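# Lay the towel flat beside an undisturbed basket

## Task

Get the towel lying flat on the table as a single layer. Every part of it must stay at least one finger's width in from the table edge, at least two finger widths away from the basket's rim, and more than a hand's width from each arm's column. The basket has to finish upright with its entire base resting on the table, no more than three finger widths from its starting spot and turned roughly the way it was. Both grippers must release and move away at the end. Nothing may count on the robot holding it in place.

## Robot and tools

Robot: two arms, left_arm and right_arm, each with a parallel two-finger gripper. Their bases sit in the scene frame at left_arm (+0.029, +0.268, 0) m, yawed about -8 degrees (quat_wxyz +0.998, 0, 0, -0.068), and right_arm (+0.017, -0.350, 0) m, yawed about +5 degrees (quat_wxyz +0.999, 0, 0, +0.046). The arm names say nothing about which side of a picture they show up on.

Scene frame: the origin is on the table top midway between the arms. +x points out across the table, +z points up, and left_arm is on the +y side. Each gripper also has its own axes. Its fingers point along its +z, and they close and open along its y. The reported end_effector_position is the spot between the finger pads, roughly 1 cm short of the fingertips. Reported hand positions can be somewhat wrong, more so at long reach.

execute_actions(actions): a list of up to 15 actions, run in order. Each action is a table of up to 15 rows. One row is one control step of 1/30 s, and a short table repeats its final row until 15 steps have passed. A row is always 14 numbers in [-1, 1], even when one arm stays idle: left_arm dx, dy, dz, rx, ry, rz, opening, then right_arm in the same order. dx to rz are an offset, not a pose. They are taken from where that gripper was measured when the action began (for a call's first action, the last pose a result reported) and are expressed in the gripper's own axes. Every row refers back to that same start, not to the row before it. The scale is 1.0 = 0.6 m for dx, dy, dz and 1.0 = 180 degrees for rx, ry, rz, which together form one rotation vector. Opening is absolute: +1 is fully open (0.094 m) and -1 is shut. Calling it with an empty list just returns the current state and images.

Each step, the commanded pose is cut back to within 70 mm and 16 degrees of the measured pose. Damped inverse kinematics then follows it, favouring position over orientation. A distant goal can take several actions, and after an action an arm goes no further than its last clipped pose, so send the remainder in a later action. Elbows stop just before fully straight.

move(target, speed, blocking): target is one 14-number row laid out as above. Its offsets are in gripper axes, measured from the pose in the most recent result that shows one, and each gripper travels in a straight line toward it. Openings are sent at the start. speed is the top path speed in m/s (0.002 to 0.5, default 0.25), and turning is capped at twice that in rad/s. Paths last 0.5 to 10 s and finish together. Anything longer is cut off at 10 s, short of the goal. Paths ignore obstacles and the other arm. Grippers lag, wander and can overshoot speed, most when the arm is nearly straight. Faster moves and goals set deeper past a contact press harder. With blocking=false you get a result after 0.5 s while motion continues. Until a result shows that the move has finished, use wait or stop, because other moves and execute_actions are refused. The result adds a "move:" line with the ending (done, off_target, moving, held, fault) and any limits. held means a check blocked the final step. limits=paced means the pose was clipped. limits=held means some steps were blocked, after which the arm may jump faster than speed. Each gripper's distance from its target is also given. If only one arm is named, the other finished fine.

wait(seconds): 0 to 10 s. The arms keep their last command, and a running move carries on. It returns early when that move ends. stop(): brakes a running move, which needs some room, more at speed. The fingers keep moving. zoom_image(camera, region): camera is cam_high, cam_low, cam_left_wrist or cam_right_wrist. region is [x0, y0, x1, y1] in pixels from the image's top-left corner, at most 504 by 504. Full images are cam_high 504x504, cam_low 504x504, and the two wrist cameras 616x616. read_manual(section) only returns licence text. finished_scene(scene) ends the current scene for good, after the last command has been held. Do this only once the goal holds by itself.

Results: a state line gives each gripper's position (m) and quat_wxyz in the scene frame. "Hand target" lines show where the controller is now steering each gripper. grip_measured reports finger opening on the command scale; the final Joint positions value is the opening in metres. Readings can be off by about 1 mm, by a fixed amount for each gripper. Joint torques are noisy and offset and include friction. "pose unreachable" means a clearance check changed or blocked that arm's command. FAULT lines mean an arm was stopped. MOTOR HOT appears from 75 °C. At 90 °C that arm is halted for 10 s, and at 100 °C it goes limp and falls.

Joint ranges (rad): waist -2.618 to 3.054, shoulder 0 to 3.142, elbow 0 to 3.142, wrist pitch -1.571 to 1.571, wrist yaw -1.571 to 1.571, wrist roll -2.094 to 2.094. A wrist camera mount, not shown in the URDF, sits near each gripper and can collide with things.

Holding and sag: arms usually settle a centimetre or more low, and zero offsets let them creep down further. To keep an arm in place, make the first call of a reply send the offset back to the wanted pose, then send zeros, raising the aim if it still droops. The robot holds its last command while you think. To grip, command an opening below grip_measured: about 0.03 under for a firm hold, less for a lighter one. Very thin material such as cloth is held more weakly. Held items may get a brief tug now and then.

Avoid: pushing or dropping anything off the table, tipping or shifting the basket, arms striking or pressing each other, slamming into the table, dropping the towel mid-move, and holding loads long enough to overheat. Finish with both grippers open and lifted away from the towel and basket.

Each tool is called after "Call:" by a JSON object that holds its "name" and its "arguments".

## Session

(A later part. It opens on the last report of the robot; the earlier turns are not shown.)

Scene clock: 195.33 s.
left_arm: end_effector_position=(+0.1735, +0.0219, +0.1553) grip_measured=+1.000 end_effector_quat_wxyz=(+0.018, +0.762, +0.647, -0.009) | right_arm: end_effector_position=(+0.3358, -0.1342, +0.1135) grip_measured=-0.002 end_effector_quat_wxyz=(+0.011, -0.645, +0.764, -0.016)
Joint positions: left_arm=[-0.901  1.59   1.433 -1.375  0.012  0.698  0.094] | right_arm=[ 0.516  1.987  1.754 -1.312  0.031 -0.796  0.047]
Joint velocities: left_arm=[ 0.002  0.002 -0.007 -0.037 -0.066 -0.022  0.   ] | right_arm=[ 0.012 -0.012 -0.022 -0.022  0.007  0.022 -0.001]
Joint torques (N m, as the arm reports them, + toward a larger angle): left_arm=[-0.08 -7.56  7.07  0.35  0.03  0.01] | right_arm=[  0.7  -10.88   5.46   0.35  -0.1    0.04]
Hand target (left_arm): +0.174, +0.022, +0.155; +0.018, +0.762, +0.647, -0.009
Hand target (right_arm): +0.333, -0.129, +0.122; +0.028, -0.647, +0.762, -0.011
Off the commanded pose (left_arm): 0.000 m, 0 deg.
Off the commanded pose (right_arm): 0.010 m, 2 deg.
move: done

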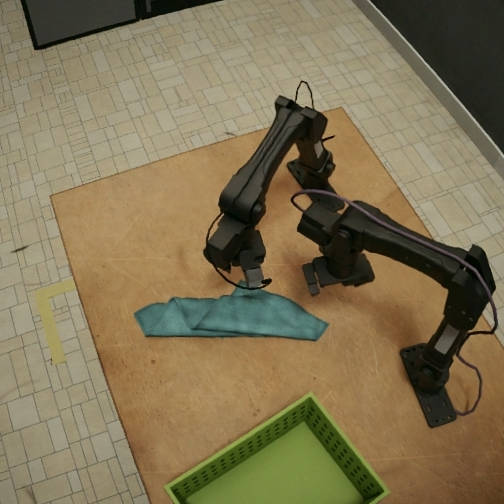

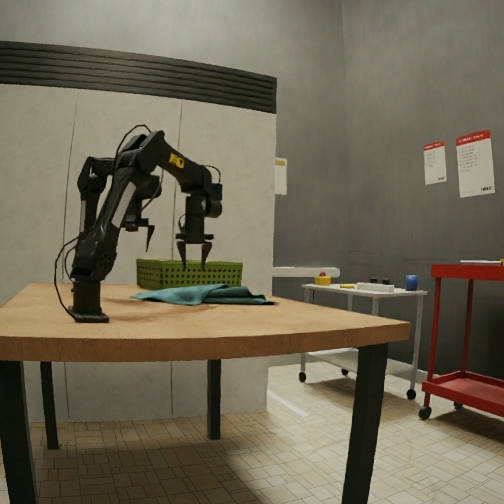

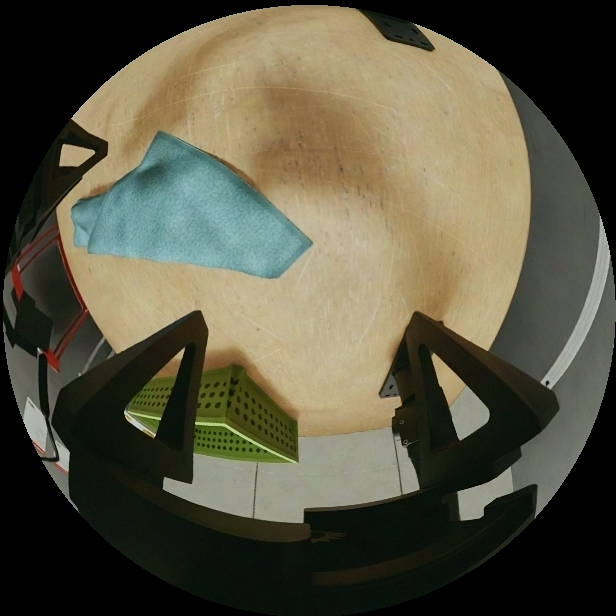

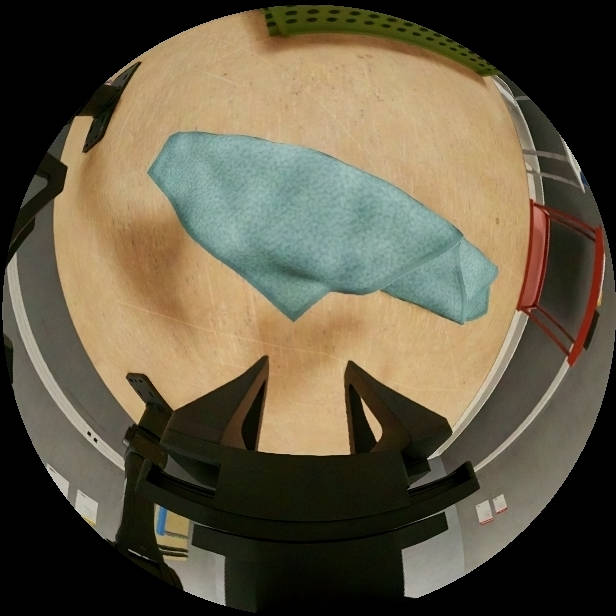

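Call:
{"name": "move", "arguments": {"target": [0,0,0,0,0,0,1, -0.0477,0.0132,0.0885,-0.0096,0.0107,0.596,0.1], "speed": 0.12}}

Scene clock: 218.23 s.
left_arm: end_effector_position=(+0.1735, +0.0219, +0.1553) grip_measured=+1.000 end_effector_quat_wxyz=(+0.018, +0.762, +0.647, -0.009) | right_arm: end_effector_position=(+0.3381, -0.1101, +0.0677) grip_measured=+0.098 end_effector_quat_wxyz=(+0.006, +0.234, +0.972, +0.003)
Joint positions: left_arm=[-0.901  1.59   1.433 -1.375  0.012  0.698  0.094] | right_arm=[ 0.551  2.077  1.704 -1.185  0.005  1.115  0.052]
Joint velocities: left_arm=[ 0.002 -0.007 -0.007 -0.095  0.037  0.007  0.   ] | right_arm=[ 0.007  0.017 -0.007  0.022  0.022 -0.007  0.   ]
Joint torques (N m, as the arm reports them, + toward a larger angle): left_arm=[-0.03 -7.41  6.94  0.33  0.02  0.01] | right_arm=[ 1.02 -8.05  5.61  0.29 -0.03  0.07]
Hand target (left_arm): +0.174, +0.022, +0.155; +0.018, +0.762, +0.647, -0.009
Hand target (right_arm): +0.334, -0.105, +0.060; +0.000, +0.232, +0.973, +0.000
Off the commanded pose (left_arm): 0.000 m, 0 deg.
Off the commanded pose (right_arm): 0.010 m, 1 deg.
move: done

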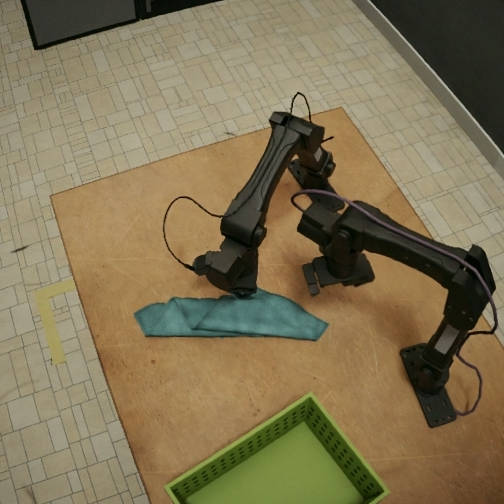

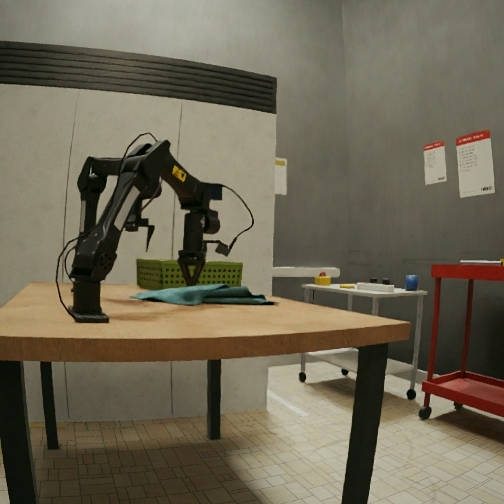

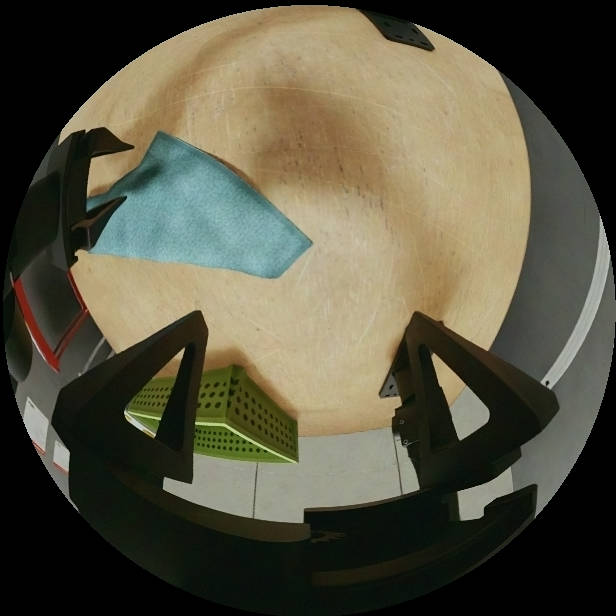

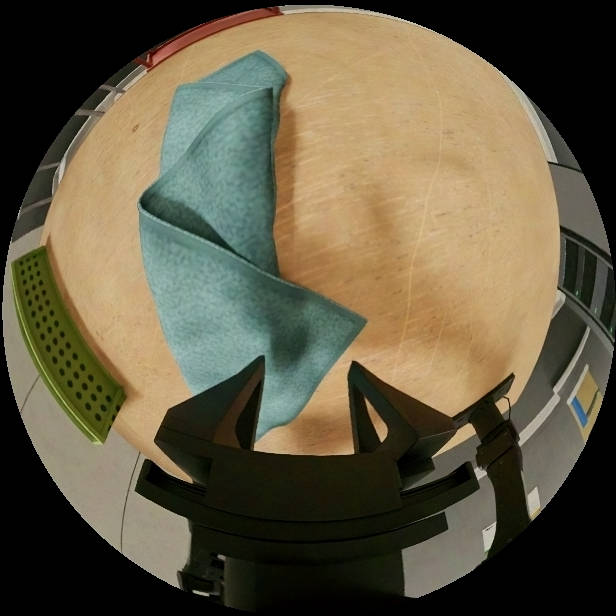

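Call:
{"name": "move", "arguments": {"target": [0,0,0,0,0,0,1, -0.022,0.002,0.055,0,0,0,0.1], "speed": 0.08}}

Scene clock: 223.60 s.
left_arm: end_effector_position=(+0.1735, +0.0219, +0.1553) grip_measured=+1.000 end_effector_quat_wxyz=(+0.018, +0.762, +0.647, -0.009) | right_arm: end_effector_position=(+0.3466, -0.1119, +0.0390) grip_measured=+0.098 end_effector_quat_wxyz=(+0.004, +0.232, +0.973, +0.003)
Joint positions: left_arm=[-0.901  1.59   1.433 -1.375  0.012  0.698  0.094] | right_arm=[ 0.534  2.123  1.659 -1.096  0.002  1.094  0.052]
Joint velocities: left_arm=[-0.002 -0.017  0.017 -0.007  0.007  0.022  0.   ] | right_arm=[ 0.007  0.007 -0.002 -0.022 -0.022 -0.11  -0.   ]
Joint torques (N m, as the arm reports them, + toward a larger angle): left_arm=[ 0.   -7.53  6.94  0.33  0.02  0.04] | right_arm=[-0.8  -8.93  5.79  0.34  0.04 -0.12]
Hand target (left_arm): +0.174, +0.022, +0.155; +0.018, +0.762, +0.647, -0.009
Hand target (right_arm): +0.350, -0.115, +0.035; +0.006, +0.234, +0.972, +0.003
Off the commanded pose (left_arm): 0.000 m, 0 deg.
Off the commanded pose (right_arm): 0.007 m, 0 deg.
move: done

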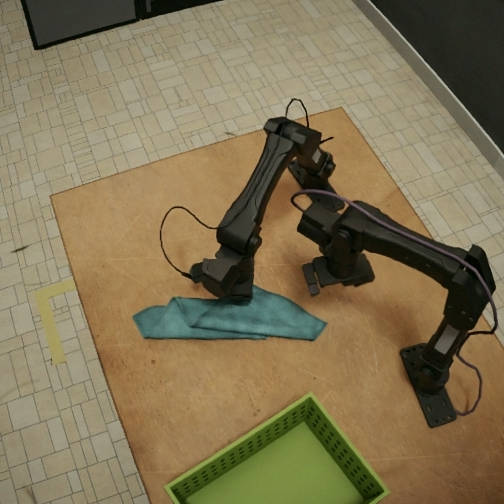

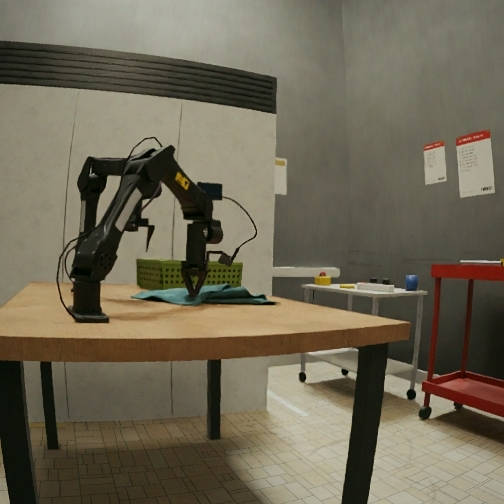

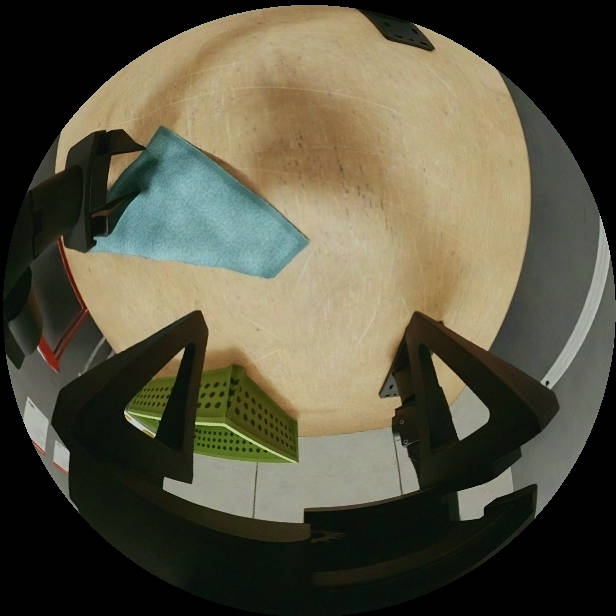

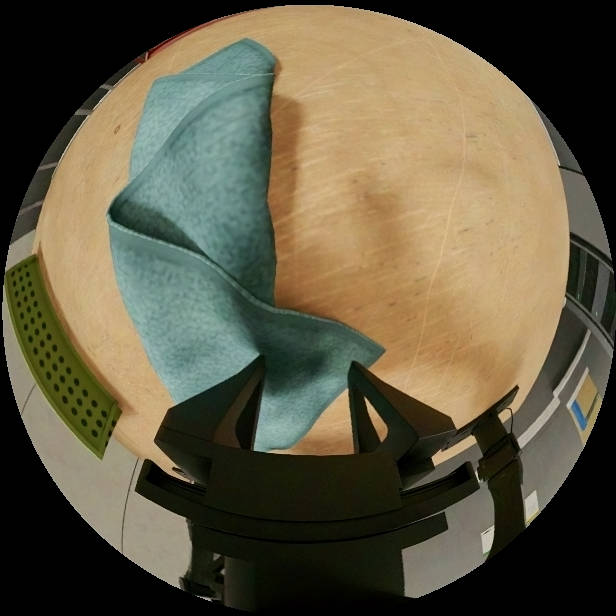

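Call:
{"name": "move", "arguments": {"target": [0,0,0,0,0,0,1, -0.01,0,0.04,0,0,0,0.1], "speed": 0.05}}

Call:
{"name": "execute_actions", "arguments": {"actions": [[[0,0,0,0,0,0,1, 0,0,0.006,0,0,0,-0.3]],[[0,0,0,0,0,0,1, 0,0,0.003,0,0,0,-0.7]],[[0,0,0,0,0,0,1, 0,0,0,0,0,0,-1]],[[0,0,0,0,0,0,1, 0,0,0,0,0,0,-1]]]}}

Scene clock: 227.90 s.
left_arm: end_effector_position=(+0.1735, +0.0219, +0.1553) grip_measured=+1.000 end_effector_quat_wxyz=(+0.018, +0.762, +0.647, -0.009) | right_arm: end_effector_position=(+0.3498, -0.1092, +0.0302) grip_measured=+0.098 end_effector_quat_wxyz=(+0.009, +0.229, +0.973, +0.011)
Joint positions: left_arm=[-0.901  1.59   1.433 -1.375  0.012  0.698  0.094] | right_arm=[ 0.534  2.13   1.633 -1.045 -0.     1.087  0.052]
Joint velocities: left_arm=[-0.007  0.007 -0.002  0.037 -0.007  0.007  0.   ] | right_arm=[-0.022 -0.012 -0.002  0.066 -0.022 -0.022  0.   ]
Joint torques (N m, as the arm reports them, + toward a larger angle): left_arm=[ 0.05 -7.48  7.09  0.35  0.04  0.02] | right_arm=[-1.16 -7.54  4.68  0.51  0.03 -0.02]
Hand target (left_arm): +0.174, +0.022, +0.155; +0.018, +0.762, +0.647, -0.009
Hand target (right_arm): +0.351, -0.115, +0.015; +0.004, +0.232, +0.973, +0.003
Off the commanded pose (left_arm): 0.000 m, 0 deg.
Off the commanded pose (right_arm): 0.016 m, 1 deg.
move: off_target (right_arm)

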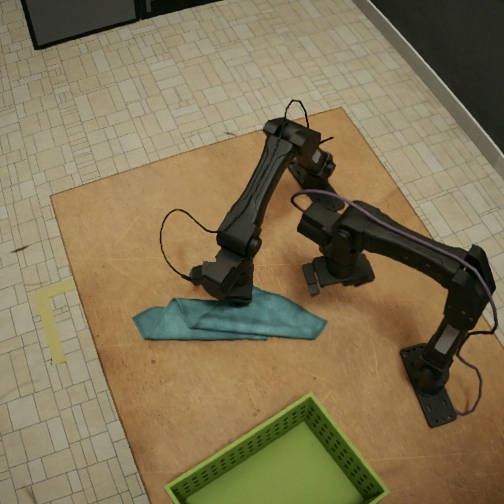

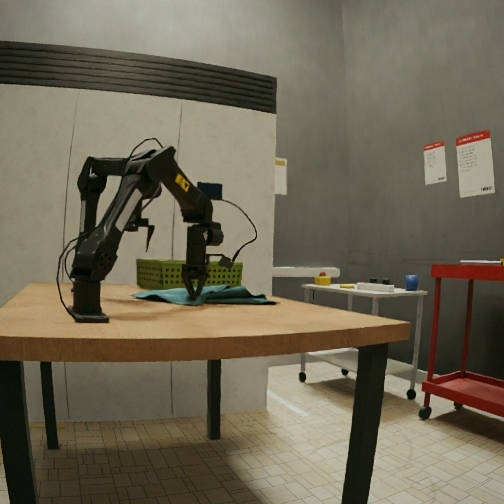

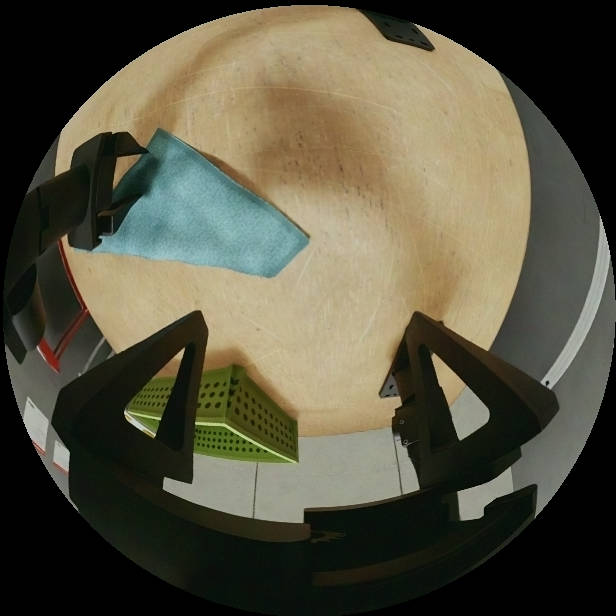

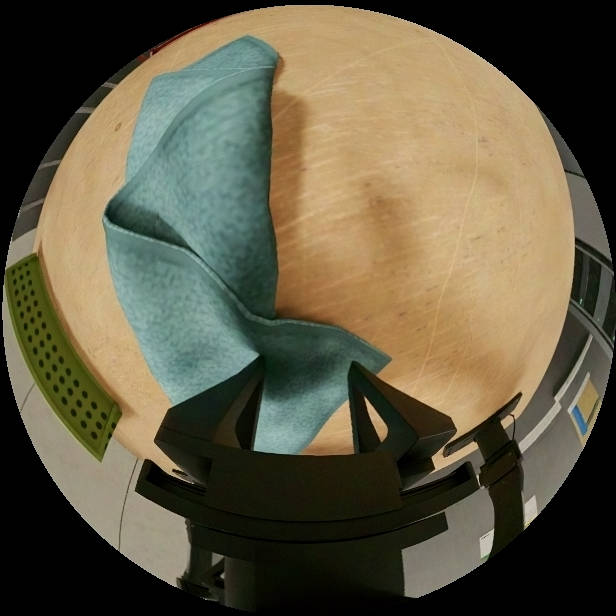

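Scene clock: 229.90 s.
left_arm: end_effector_position=(+0.1735, +0.0219, +0.1553) grip_measured=+1.000 end_effector_quat_wxyz=(+0.018, +0.762, +0.647, -0.009) | right_arm: end_effector_position=(+0.3526, -0.1032, +0.0304) grip_measured=-0.994 end_effector_quat_wxyz=(+0.010, +0.229, +0.973, +0.026)
Joint positions: left_arm=[-0.901  1.59   1.433 -1.375  0.012  0.698  0.094] | right_arm=[ 0.534  2.13   1.633 -1.022 -0.018  1.087  0.   ]
Joint velocities: left_arm=[-0.002 -0.007 -0.002  0.022 -0.037  0.007  0.   ] | right_arm=[ 0.007  0.007 -0.012  0.066 -0.007 -0.037 -0.001]
Joint torques (N m, as the arm reports them, + toward a larger angle): left_arm=[-0.02 -7.42  7.02  0.38  0.04  0.02] | right_arm=[ 0.04 -9.49  6.25  0.29  0.   -0.01]
Hand target (left_arm): +0.174, +0.022, +0.155; +0.018, +0.762, +0.647, -0.009
Hand target (right_arm): +0.353, -0.103, +0.030; +0.010, +0.229, +0.973, +0.026
Off the commanded pose (left_arm): 0.000 m, 0 deg.
Off the commanded pose (right_arm): 0.000 m, 0 deg.

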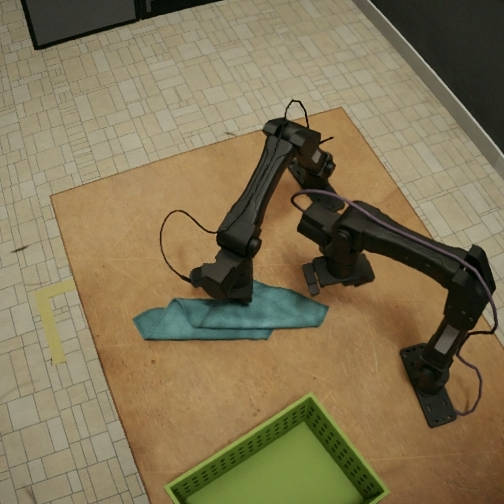

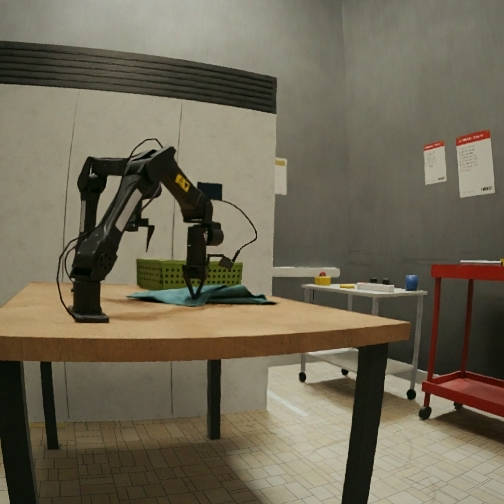

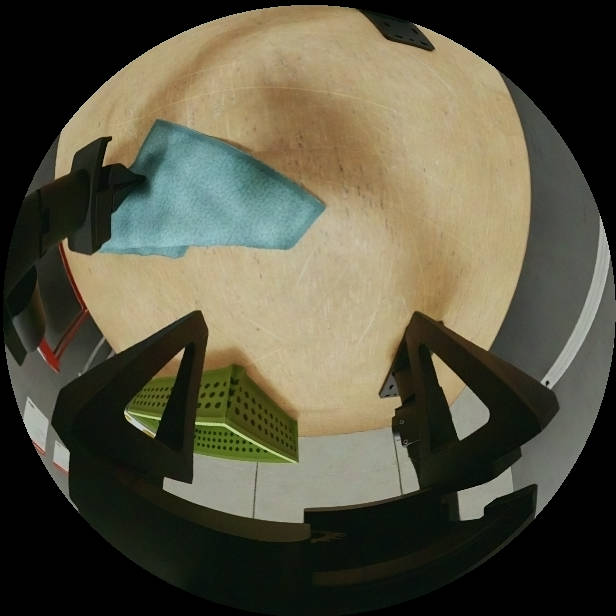

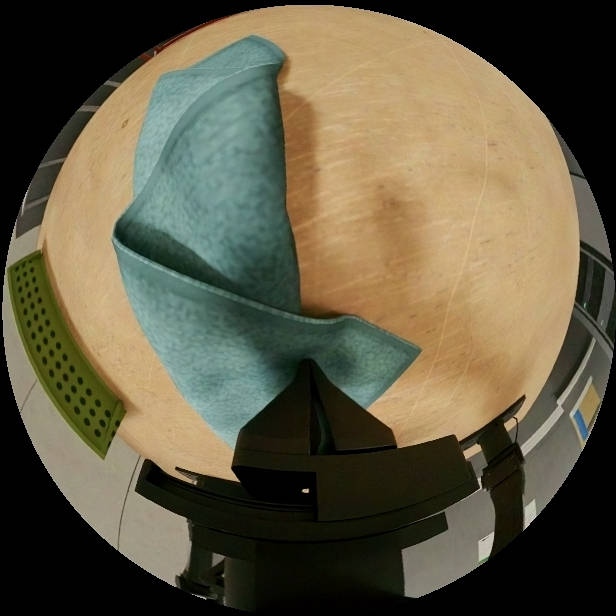

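Call:
{"name": "move", "arguments": {"target": [0,0,0,0,0,0,1, 0,0,-0.05,0,0,0,-1], "speed": 0.06}}

Scene clock: 232.60 s.
left_arm: end_effector_position=(+0.1735, +0.0219, +0.1553) grip_measured=+1.000 end_effector_quat_wxyz=(+0.018, +0.762, +0.647, -0.009) | right_arm: end_effector_position=(+0.3455, -0.1083, +0.0410) grip_measured=-0.994 end_effector_quat_wxyz=(-0.005, +0.229, +0.973, +0.009)
Joint positions: left_arm=[-0.901  1.59   1.433 -1.375  0.012  0.698  0.094] | right_arm=[ 0.534  2.13   1.677 -1.112 -0.018  1.087  0.   ]
Joint velocities: left_arm=[-0.017 -0.012 -0.012  0.037  0.081 -0.007  0.   ] | right_arm=[-0.007  0.012  0.012  0.081  0.022 -0.037 -0.   ]
Joint torques (N m, as the arm reports them, + toward a larger angle): left_arm=[-0.06 -7.49  6.95  0.31  0.05  0.  ] | right_arm=[ -0.12 -11.89   8.86   0.09   0.    -0.02]
Hand target (left_arm): +0.174, +0.022, +0.155; +0.018, +0.762, +0.647, -0.009
Hand target (right_arm): +0.352, -0.105, +0.060; +0.010, +0.229, +0.973, +0.026
Off the commanded pose (left_arm): 0.000 m, 0 deg.
Off the commanded pose (right_arm): 0.021 m, 3 deg.
move: off_target (right_arm)

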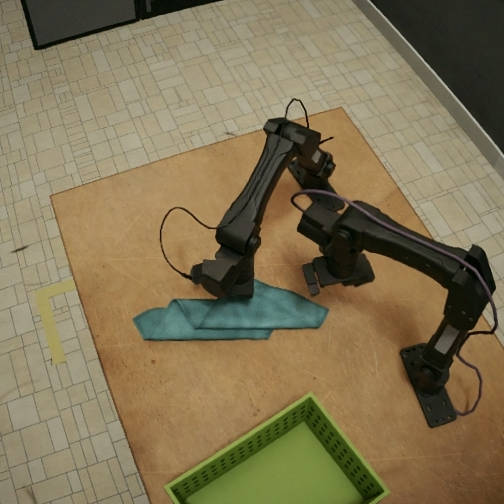

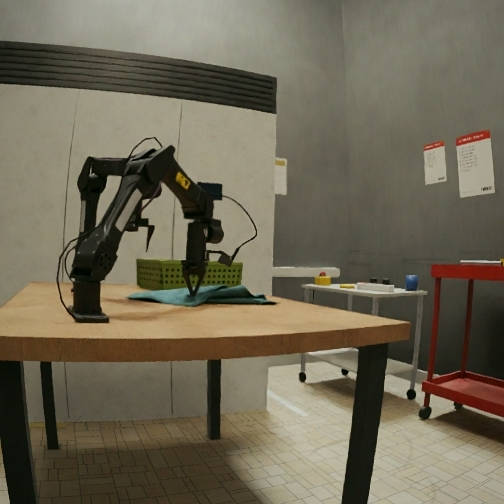

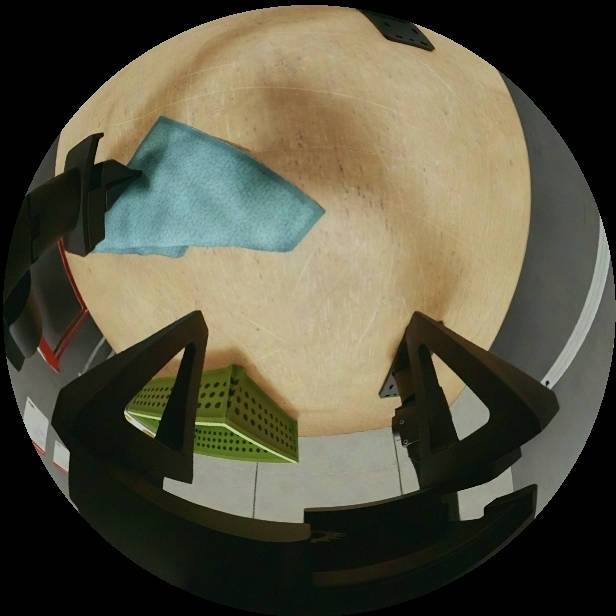

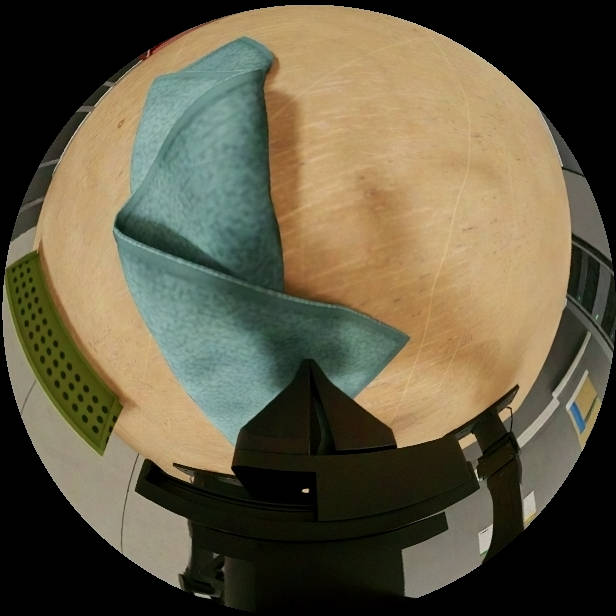

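Call:
{"name": "move", "arguments": {"target": [0,0,0,0,0,0,1, 0.022,-0.084,-0.06,0,0,0.119,0.1], "speed": 0.2}}

Scene clock: 254.77 s.
left_arm: end_effector_position=(+0.1735, +0.0219, +0.1553) grip_measured=+1.000 end_effector_quat_wxyz=(+0.018, +0.762, +0.647, -0.009) | right_arm: end_effector_position=(+0.3133, -0.1424, +0.0676) grip_measured=+0.098 end_effector_quat_wxyz=(-0.009, +0.397, +0.918, +0.003)
Joint positions: left_arm=[-0.901  1.59   1.433 -1.375  0.012  0.698  0.094] | right_arm=[ 0.509  1.941  1.507 -1.141 -0.018  1.417  0.052]
Joint velocities: left_arm=[ 0.007  0.012 -0.012  0.022 -0.051  0.022  0.   ] | right_arm=[-0.017 -0.007  0.002 -0.037  0.022  0.007  0.001]
Joint torques (N m, as the arm reports them, + toward a larger angle): left_arm=[-0.01 -7.51  7.06  0.36  0.03  0.03] | right_arm=[ -0.93 -10.61   5.34   0.08   0.     0.04]
Hand target (left_arm): +0.174, +0.022, +0.155; +0.018, +0.762, +0.647, -0.009
Hand target (right_arm): +0.312, -0.148, +0.076; -0.006, +0.406, +0.914, +0.007
Off the commanded pose (left_arm): 0.000 m, 0 deg.
Off the commanded pose (right_arm): 0.011 m, 1 deg.
move: off_target (right_arm)

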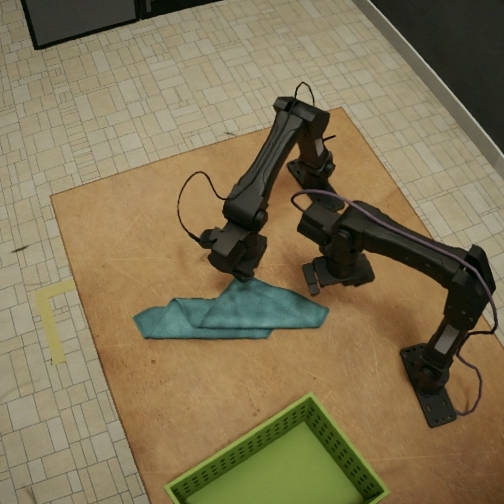

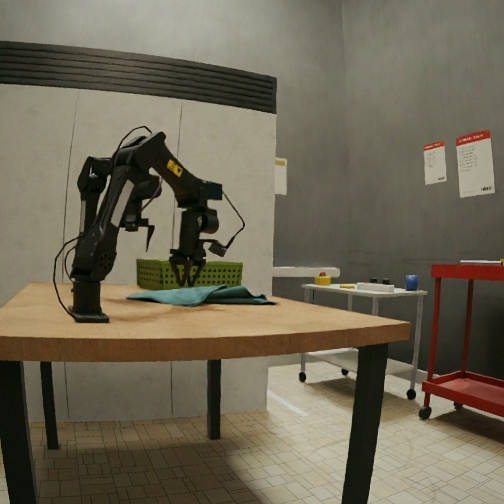

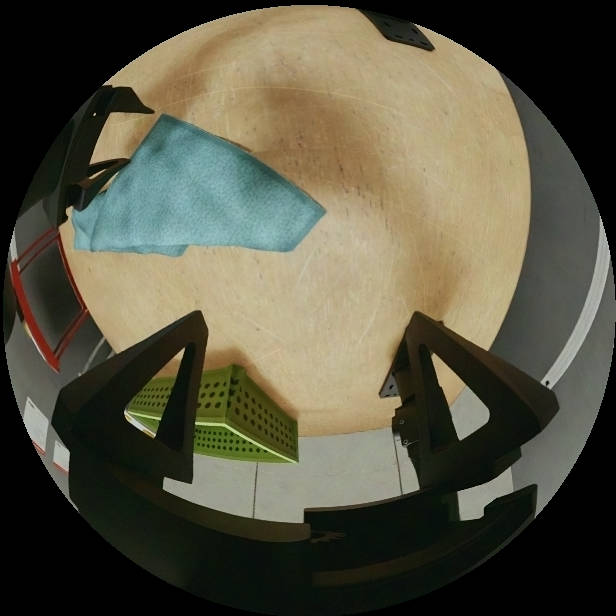

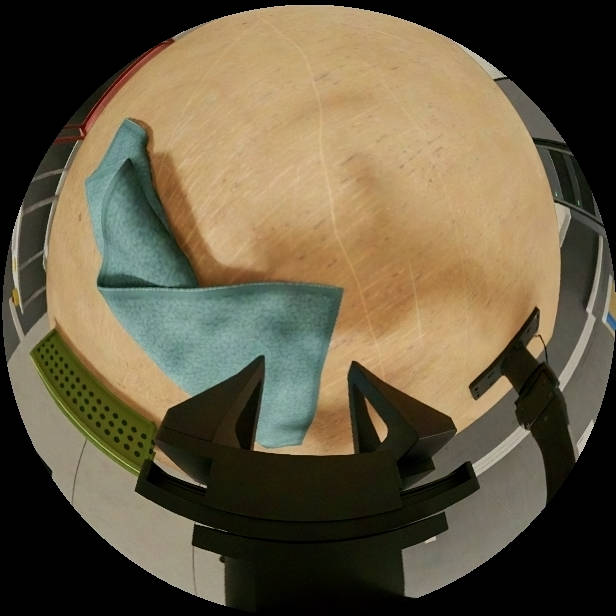

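Call:
{"name": "move", "arguments": {"target": [0,0,0,0,0,0,1, -0.02,0.0,0.06,-0.028,0,0.01,0.1], "speed": 0.08}}

Scene clock: 259.37 s.
left_arm: end_effector_position=(+0.1735, +0.0219, +0.1553) grip_measured=+1.000 end_effector_quat_wxyz=(+0.018, +0.762, +0.647, -0.009) | right_arm: end_effector_position=(+0.3159, -0.1508, +0.0209) grip_measured=+0.098 end_effector_quat_wxyz=(-0.000, +0.410, +0.912, +0.025)
Joint positions: left_arm=[-0.901  1.59   1.433 -1.375  0.012  0.698  0.094] | right_arm=[ 0.481  1.941  1.313 -0.9   -0.027  1.419  0.052]
Joint velocities: left_arm=[-0.012 -0.017  0.007  0.081  0.037 -0.037  0.   ] | right_arm=[ 0.017  0.007  0.022  0.007 -0.037 -0.051 -0.   ]
Joint torques (N m, as the arm reports them, + toward a larger angle): left_arm=[ 0.   -7.4   7.09  0.34  0.01  0.02] | right_arm=[ -0.74 -10.76   5.33   0.39  -0.03  -0.07]
Hand target (left_arm): +0.174, +0.022, +0.155; +0.018, +0.762, +0.647, -0.009
Hand target (right_arm): +0.320, -0.151, +0.031; +0.009, +0.411, +0.910, +0.043
Off the commanded pose (left_arm): 0.000 m, 0 deg.
Off the commanded pose (right_arm): 0.012 m, 2 deg.
move: off_target (right_arm)

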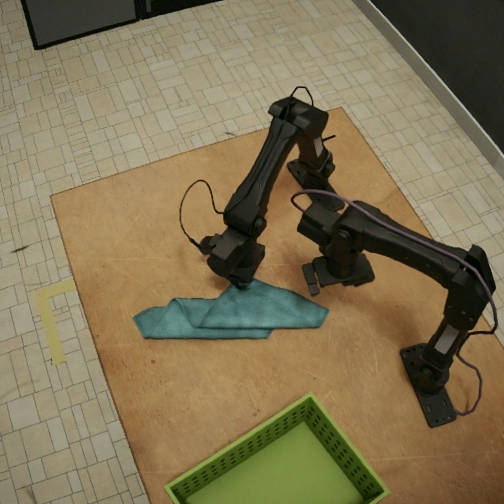

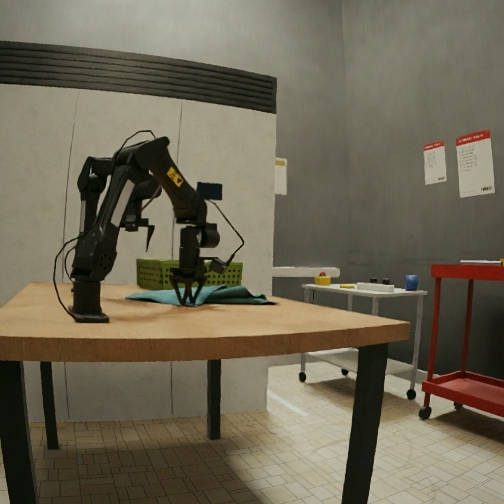

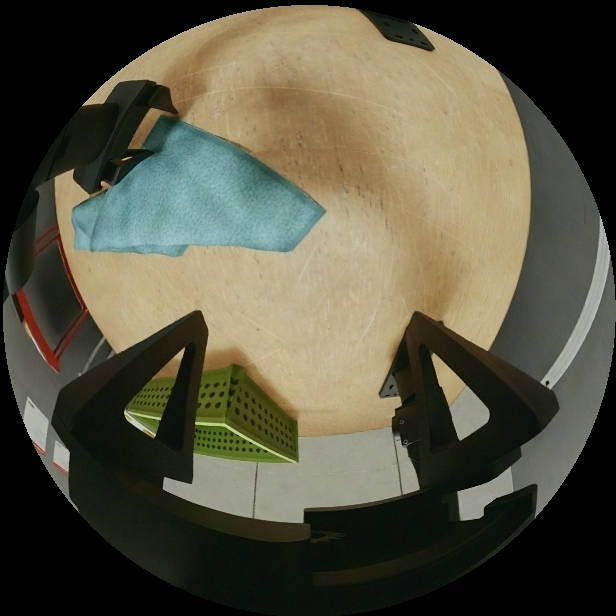

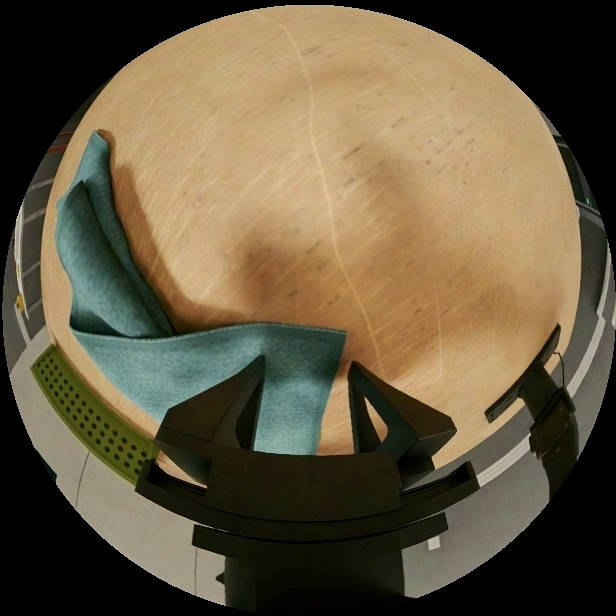

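Call:
{"name": "execute_actions", "arguments": {"actions": [[[0,0,0,0,0,0,1, 0,0,0.012,0,0,0,0.1]],[[0,0,0,0,0,0,1, 0,0,0.006,0,0,0,-0.3]],[[0,0,0,0,0,0,1, 0,0,0.004,0,0,0,-0.65]],[[0,0,0,0,0,0,1, 0,0,0.002,0,0,0,-1]],[[0,0,0,0,0,0,1, 0,0,0,0,0,0,-1]]]}}

Scene clock: 264.63 s.
left_arm: end_effector_position=(+0.1735, +0.0219, +0.1553) grip_measured=+1.000 end_effector_quat_wxyz=(+0.018, +0.762, +0.647, -0.009) | right_arm: end_effector_position=(+0.3182, -0.1493, +0.0195) grip_measured=-0.994 end_effector_quat_wxyz=(+0.004, +0.410, +0.911, +0.031)
Joint positions: left_arm=[-0.901  1.59   1.433 -1.375  0.012  0.698  0.094] | right_arm=[ 0.481  1.941  1.306 -0.879 -0.027  1.419  0.   ]
Joint velocities: left_arm=[ 0.012  0.007 -0.002 -0.022  0.007 -0.051  0.   ] | right_arm=[ 0.022  0.002 -0.017 -0.007 -0.051 -0.051 -0.   ]
Joint torques (N m, as the arm reports them, + toward a larger angle): left_arm=[ 0.11 -7.47  7.06  0.33  0.04  0.  ] | right_arm=[ 0.   -7.91  5.99  0.29 -0.01 -0.01]
Hand target (left_arm): +0.174, +0.022, +0.155; +0.018, +0.762, +0.647, -0.009
Hand target (right_arm): +0.318, -0.149, +0.019; +0.004, +0.410, +0.911, +0.031
Off the commanded pose (left_arm): 0.000 m, 0 deg.
Off the commanded pose (right_arm): 0.000 m, 0 deg.

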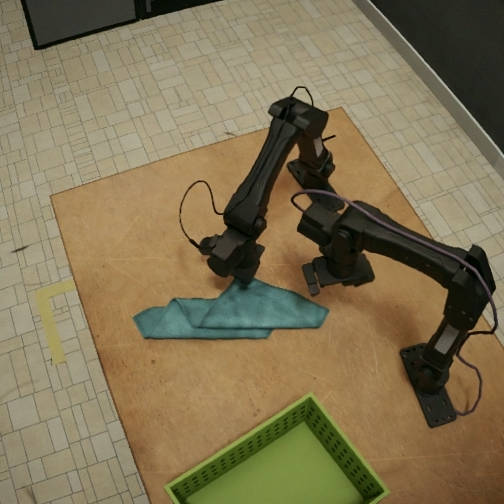

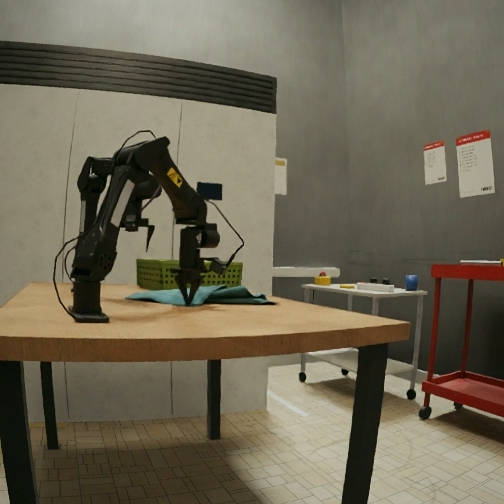

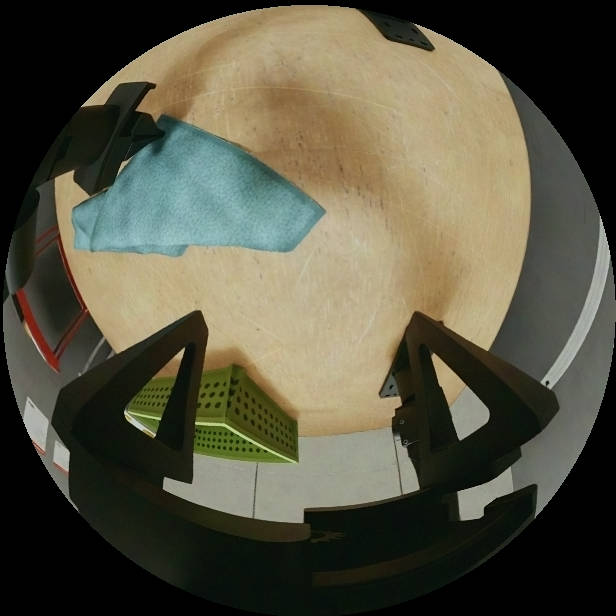

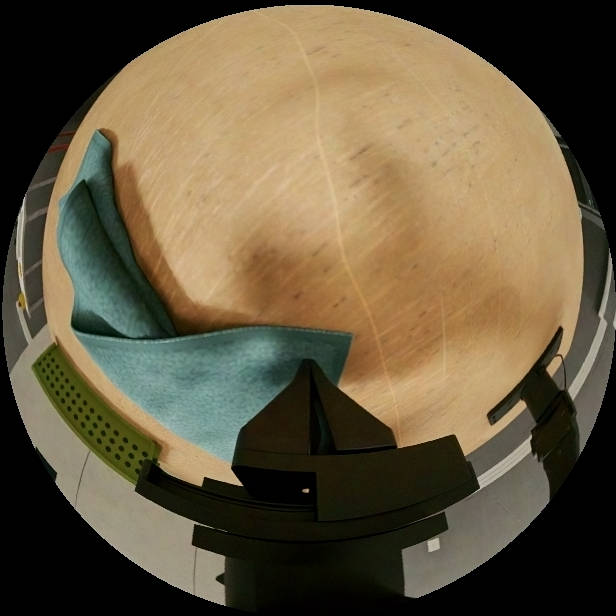

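Call:
{"name": "move", "arguments": {"target": [0,0,0,0,0,0,1, 0.009,0.0325,-0.05,0.019,-0.006,0,-0.1], "speed": 0.1}}

Scene clock: 279.90 s.
left_arm: end_effector_position=(+0.1735, +0.0219, +0.1553) grip_measured=+1.000 end_effector_quat_wxyz=(+0.018, +0.762, +0.647, -0.009) | right_arm: end_effector_position=(+0.3256, -0.1366, +0.0463) grip_measured=-0.103 end_effector_quat_wxyz=(-0.008, +0.411, +0.911, +0.002)
Joint positions: left_arm=[-0.901  1.59   1.433 -1.375  0.012  0.698  0.094] | right_arm=[ 0.505  2.011  1.519 -1.084 -0.016  1.444  0.042]
Joint velocities: left_arm=[-0.007  0.007 -0.022 -0.037 -0.051  0.007  0.   ] | right_arm=[-0.007 -0.022 -0.007  0.022 -0.037 -0.037  0.   ]
Joint torques (N m, as the arm reports them, + toward a larger angle): left_arm=[ 0.08 -7.5   6.99  0.31  0.02  0.  ] | right_arm=[ 0.66 -8.    8.56  0.08  0.12  0.03]
Hand target (left_arm): +0.174, +0.022, +0.155; +0.018, +0.762, +0.647, -0.009
Hand target (right_arm): +0.329, -0.134, +0.050; -0.000, +0.410, +0.912, +0.000
Off the commanded pose (left_arm): 0.000 m, 0 deg.
Off the commanded pose (right_arm): 0.006 m, 1 deg.
move: done

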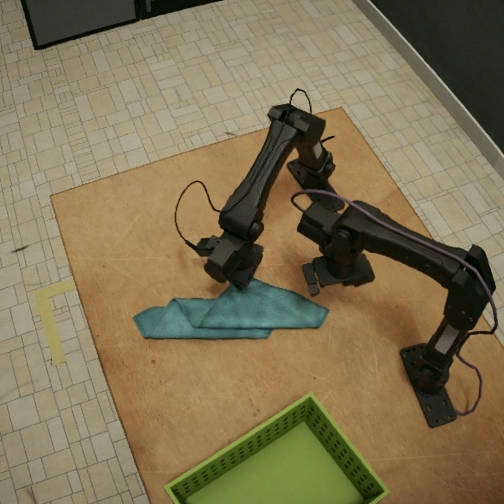

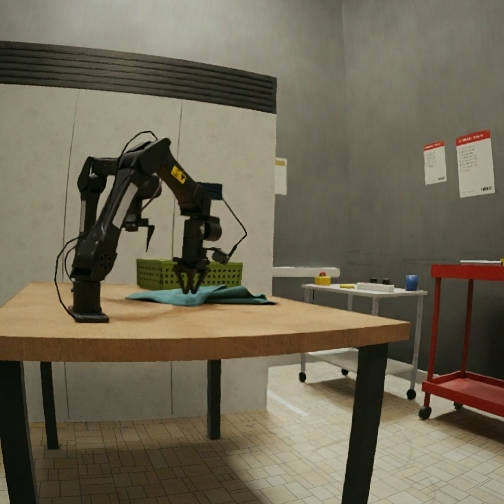

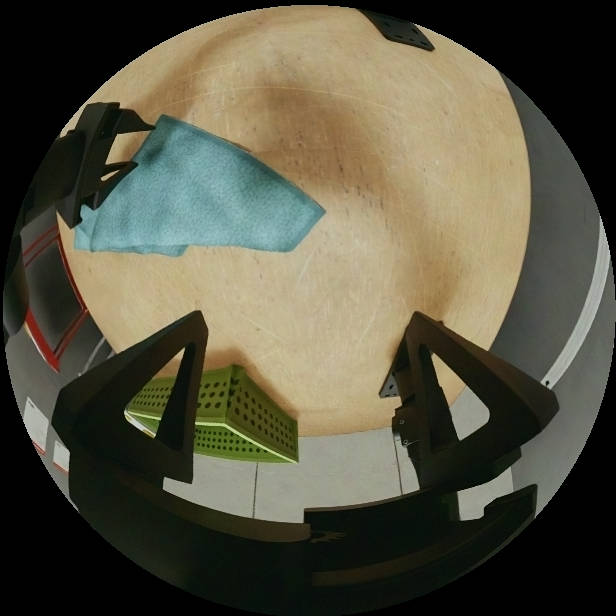

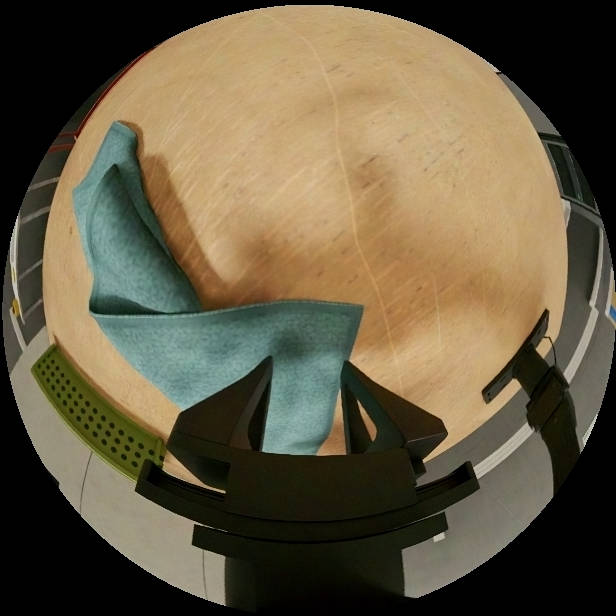

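Call:
{"name": "move", "arguments": {"target": [0,0,0,0,0,0,1, -0.014,0.022,0.035,0,0,0,-0.1], "speed": 0.06}}

Scene clock: 282.40 s.
left_arm: end_effector_position=(+0.1735, +0.0219, +0.1553) grip_measured=+1.000 end_effector_quat_wxyz=(+0.018, +0.762, +0.647, -0.009) | right_arm: end_effector_position=(+0.3300, -0.1363, +0.0213) grip_measured=-0.103 end_effector_quat_wxyz=(-0.016, +0.410, +0.912, -0.011)
Joint positions: left_arm=[-0.901  1.59   1.433 -1.375  0.012  0.698  0.094] | right_arm=[ 0.499  2.08   1.519 -1.045 -0.016  1.434  0.042]
Joint velocities: left_arm=[-0.007 -0.002 -0.002 -0.037  0.037  0.066  0.   ] | right_arm=[ 0.027  0.012 -0.017 -0.007 -0.051 -0.051  0.   ]
Joint torques (N m, as the arm reports them, + toward a larger angle): left_arm=[ 0.06 -7.63  6.94  0.35  0.01  0.01] | right_arm=[-0.79 -8.69  8.07  0.25  0.   -0.06]
Hand target (left_arm): +0.174, +0.022, +0.155; +0.018, +0.762, +0.647, -0.009
Hand target (right_arm): +0.340, -0.134, +0.025; -0.008, +0.411, +0.911, +0.002
Off the commanded pose (left_arm): 0.000 m, 0 deg.
Off the commanded pose (right_arm): 0.012 m, 2 deg.
move: off_target (right_arm)

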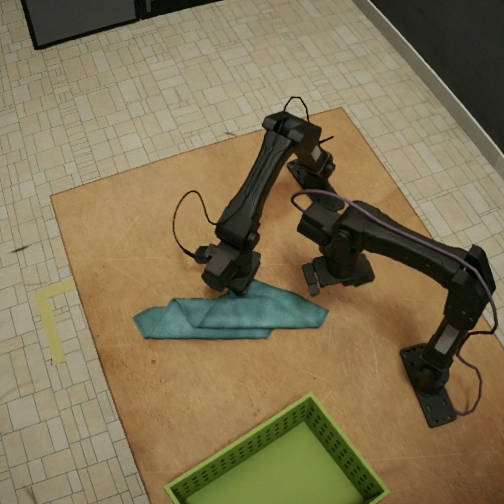

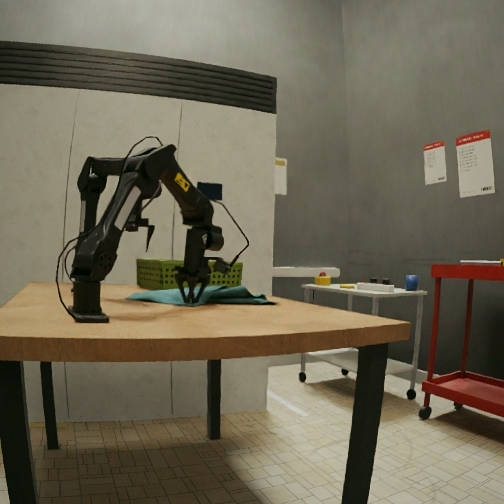

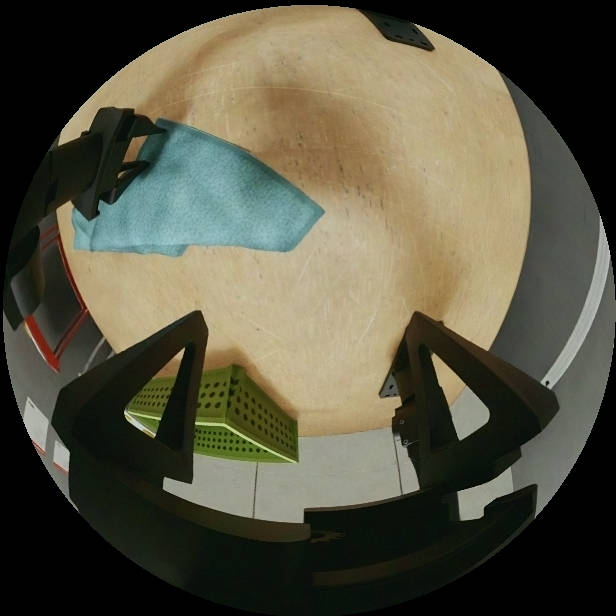

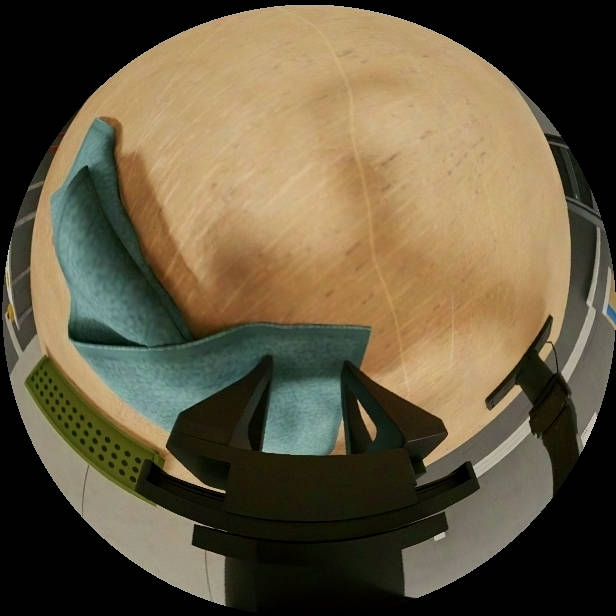

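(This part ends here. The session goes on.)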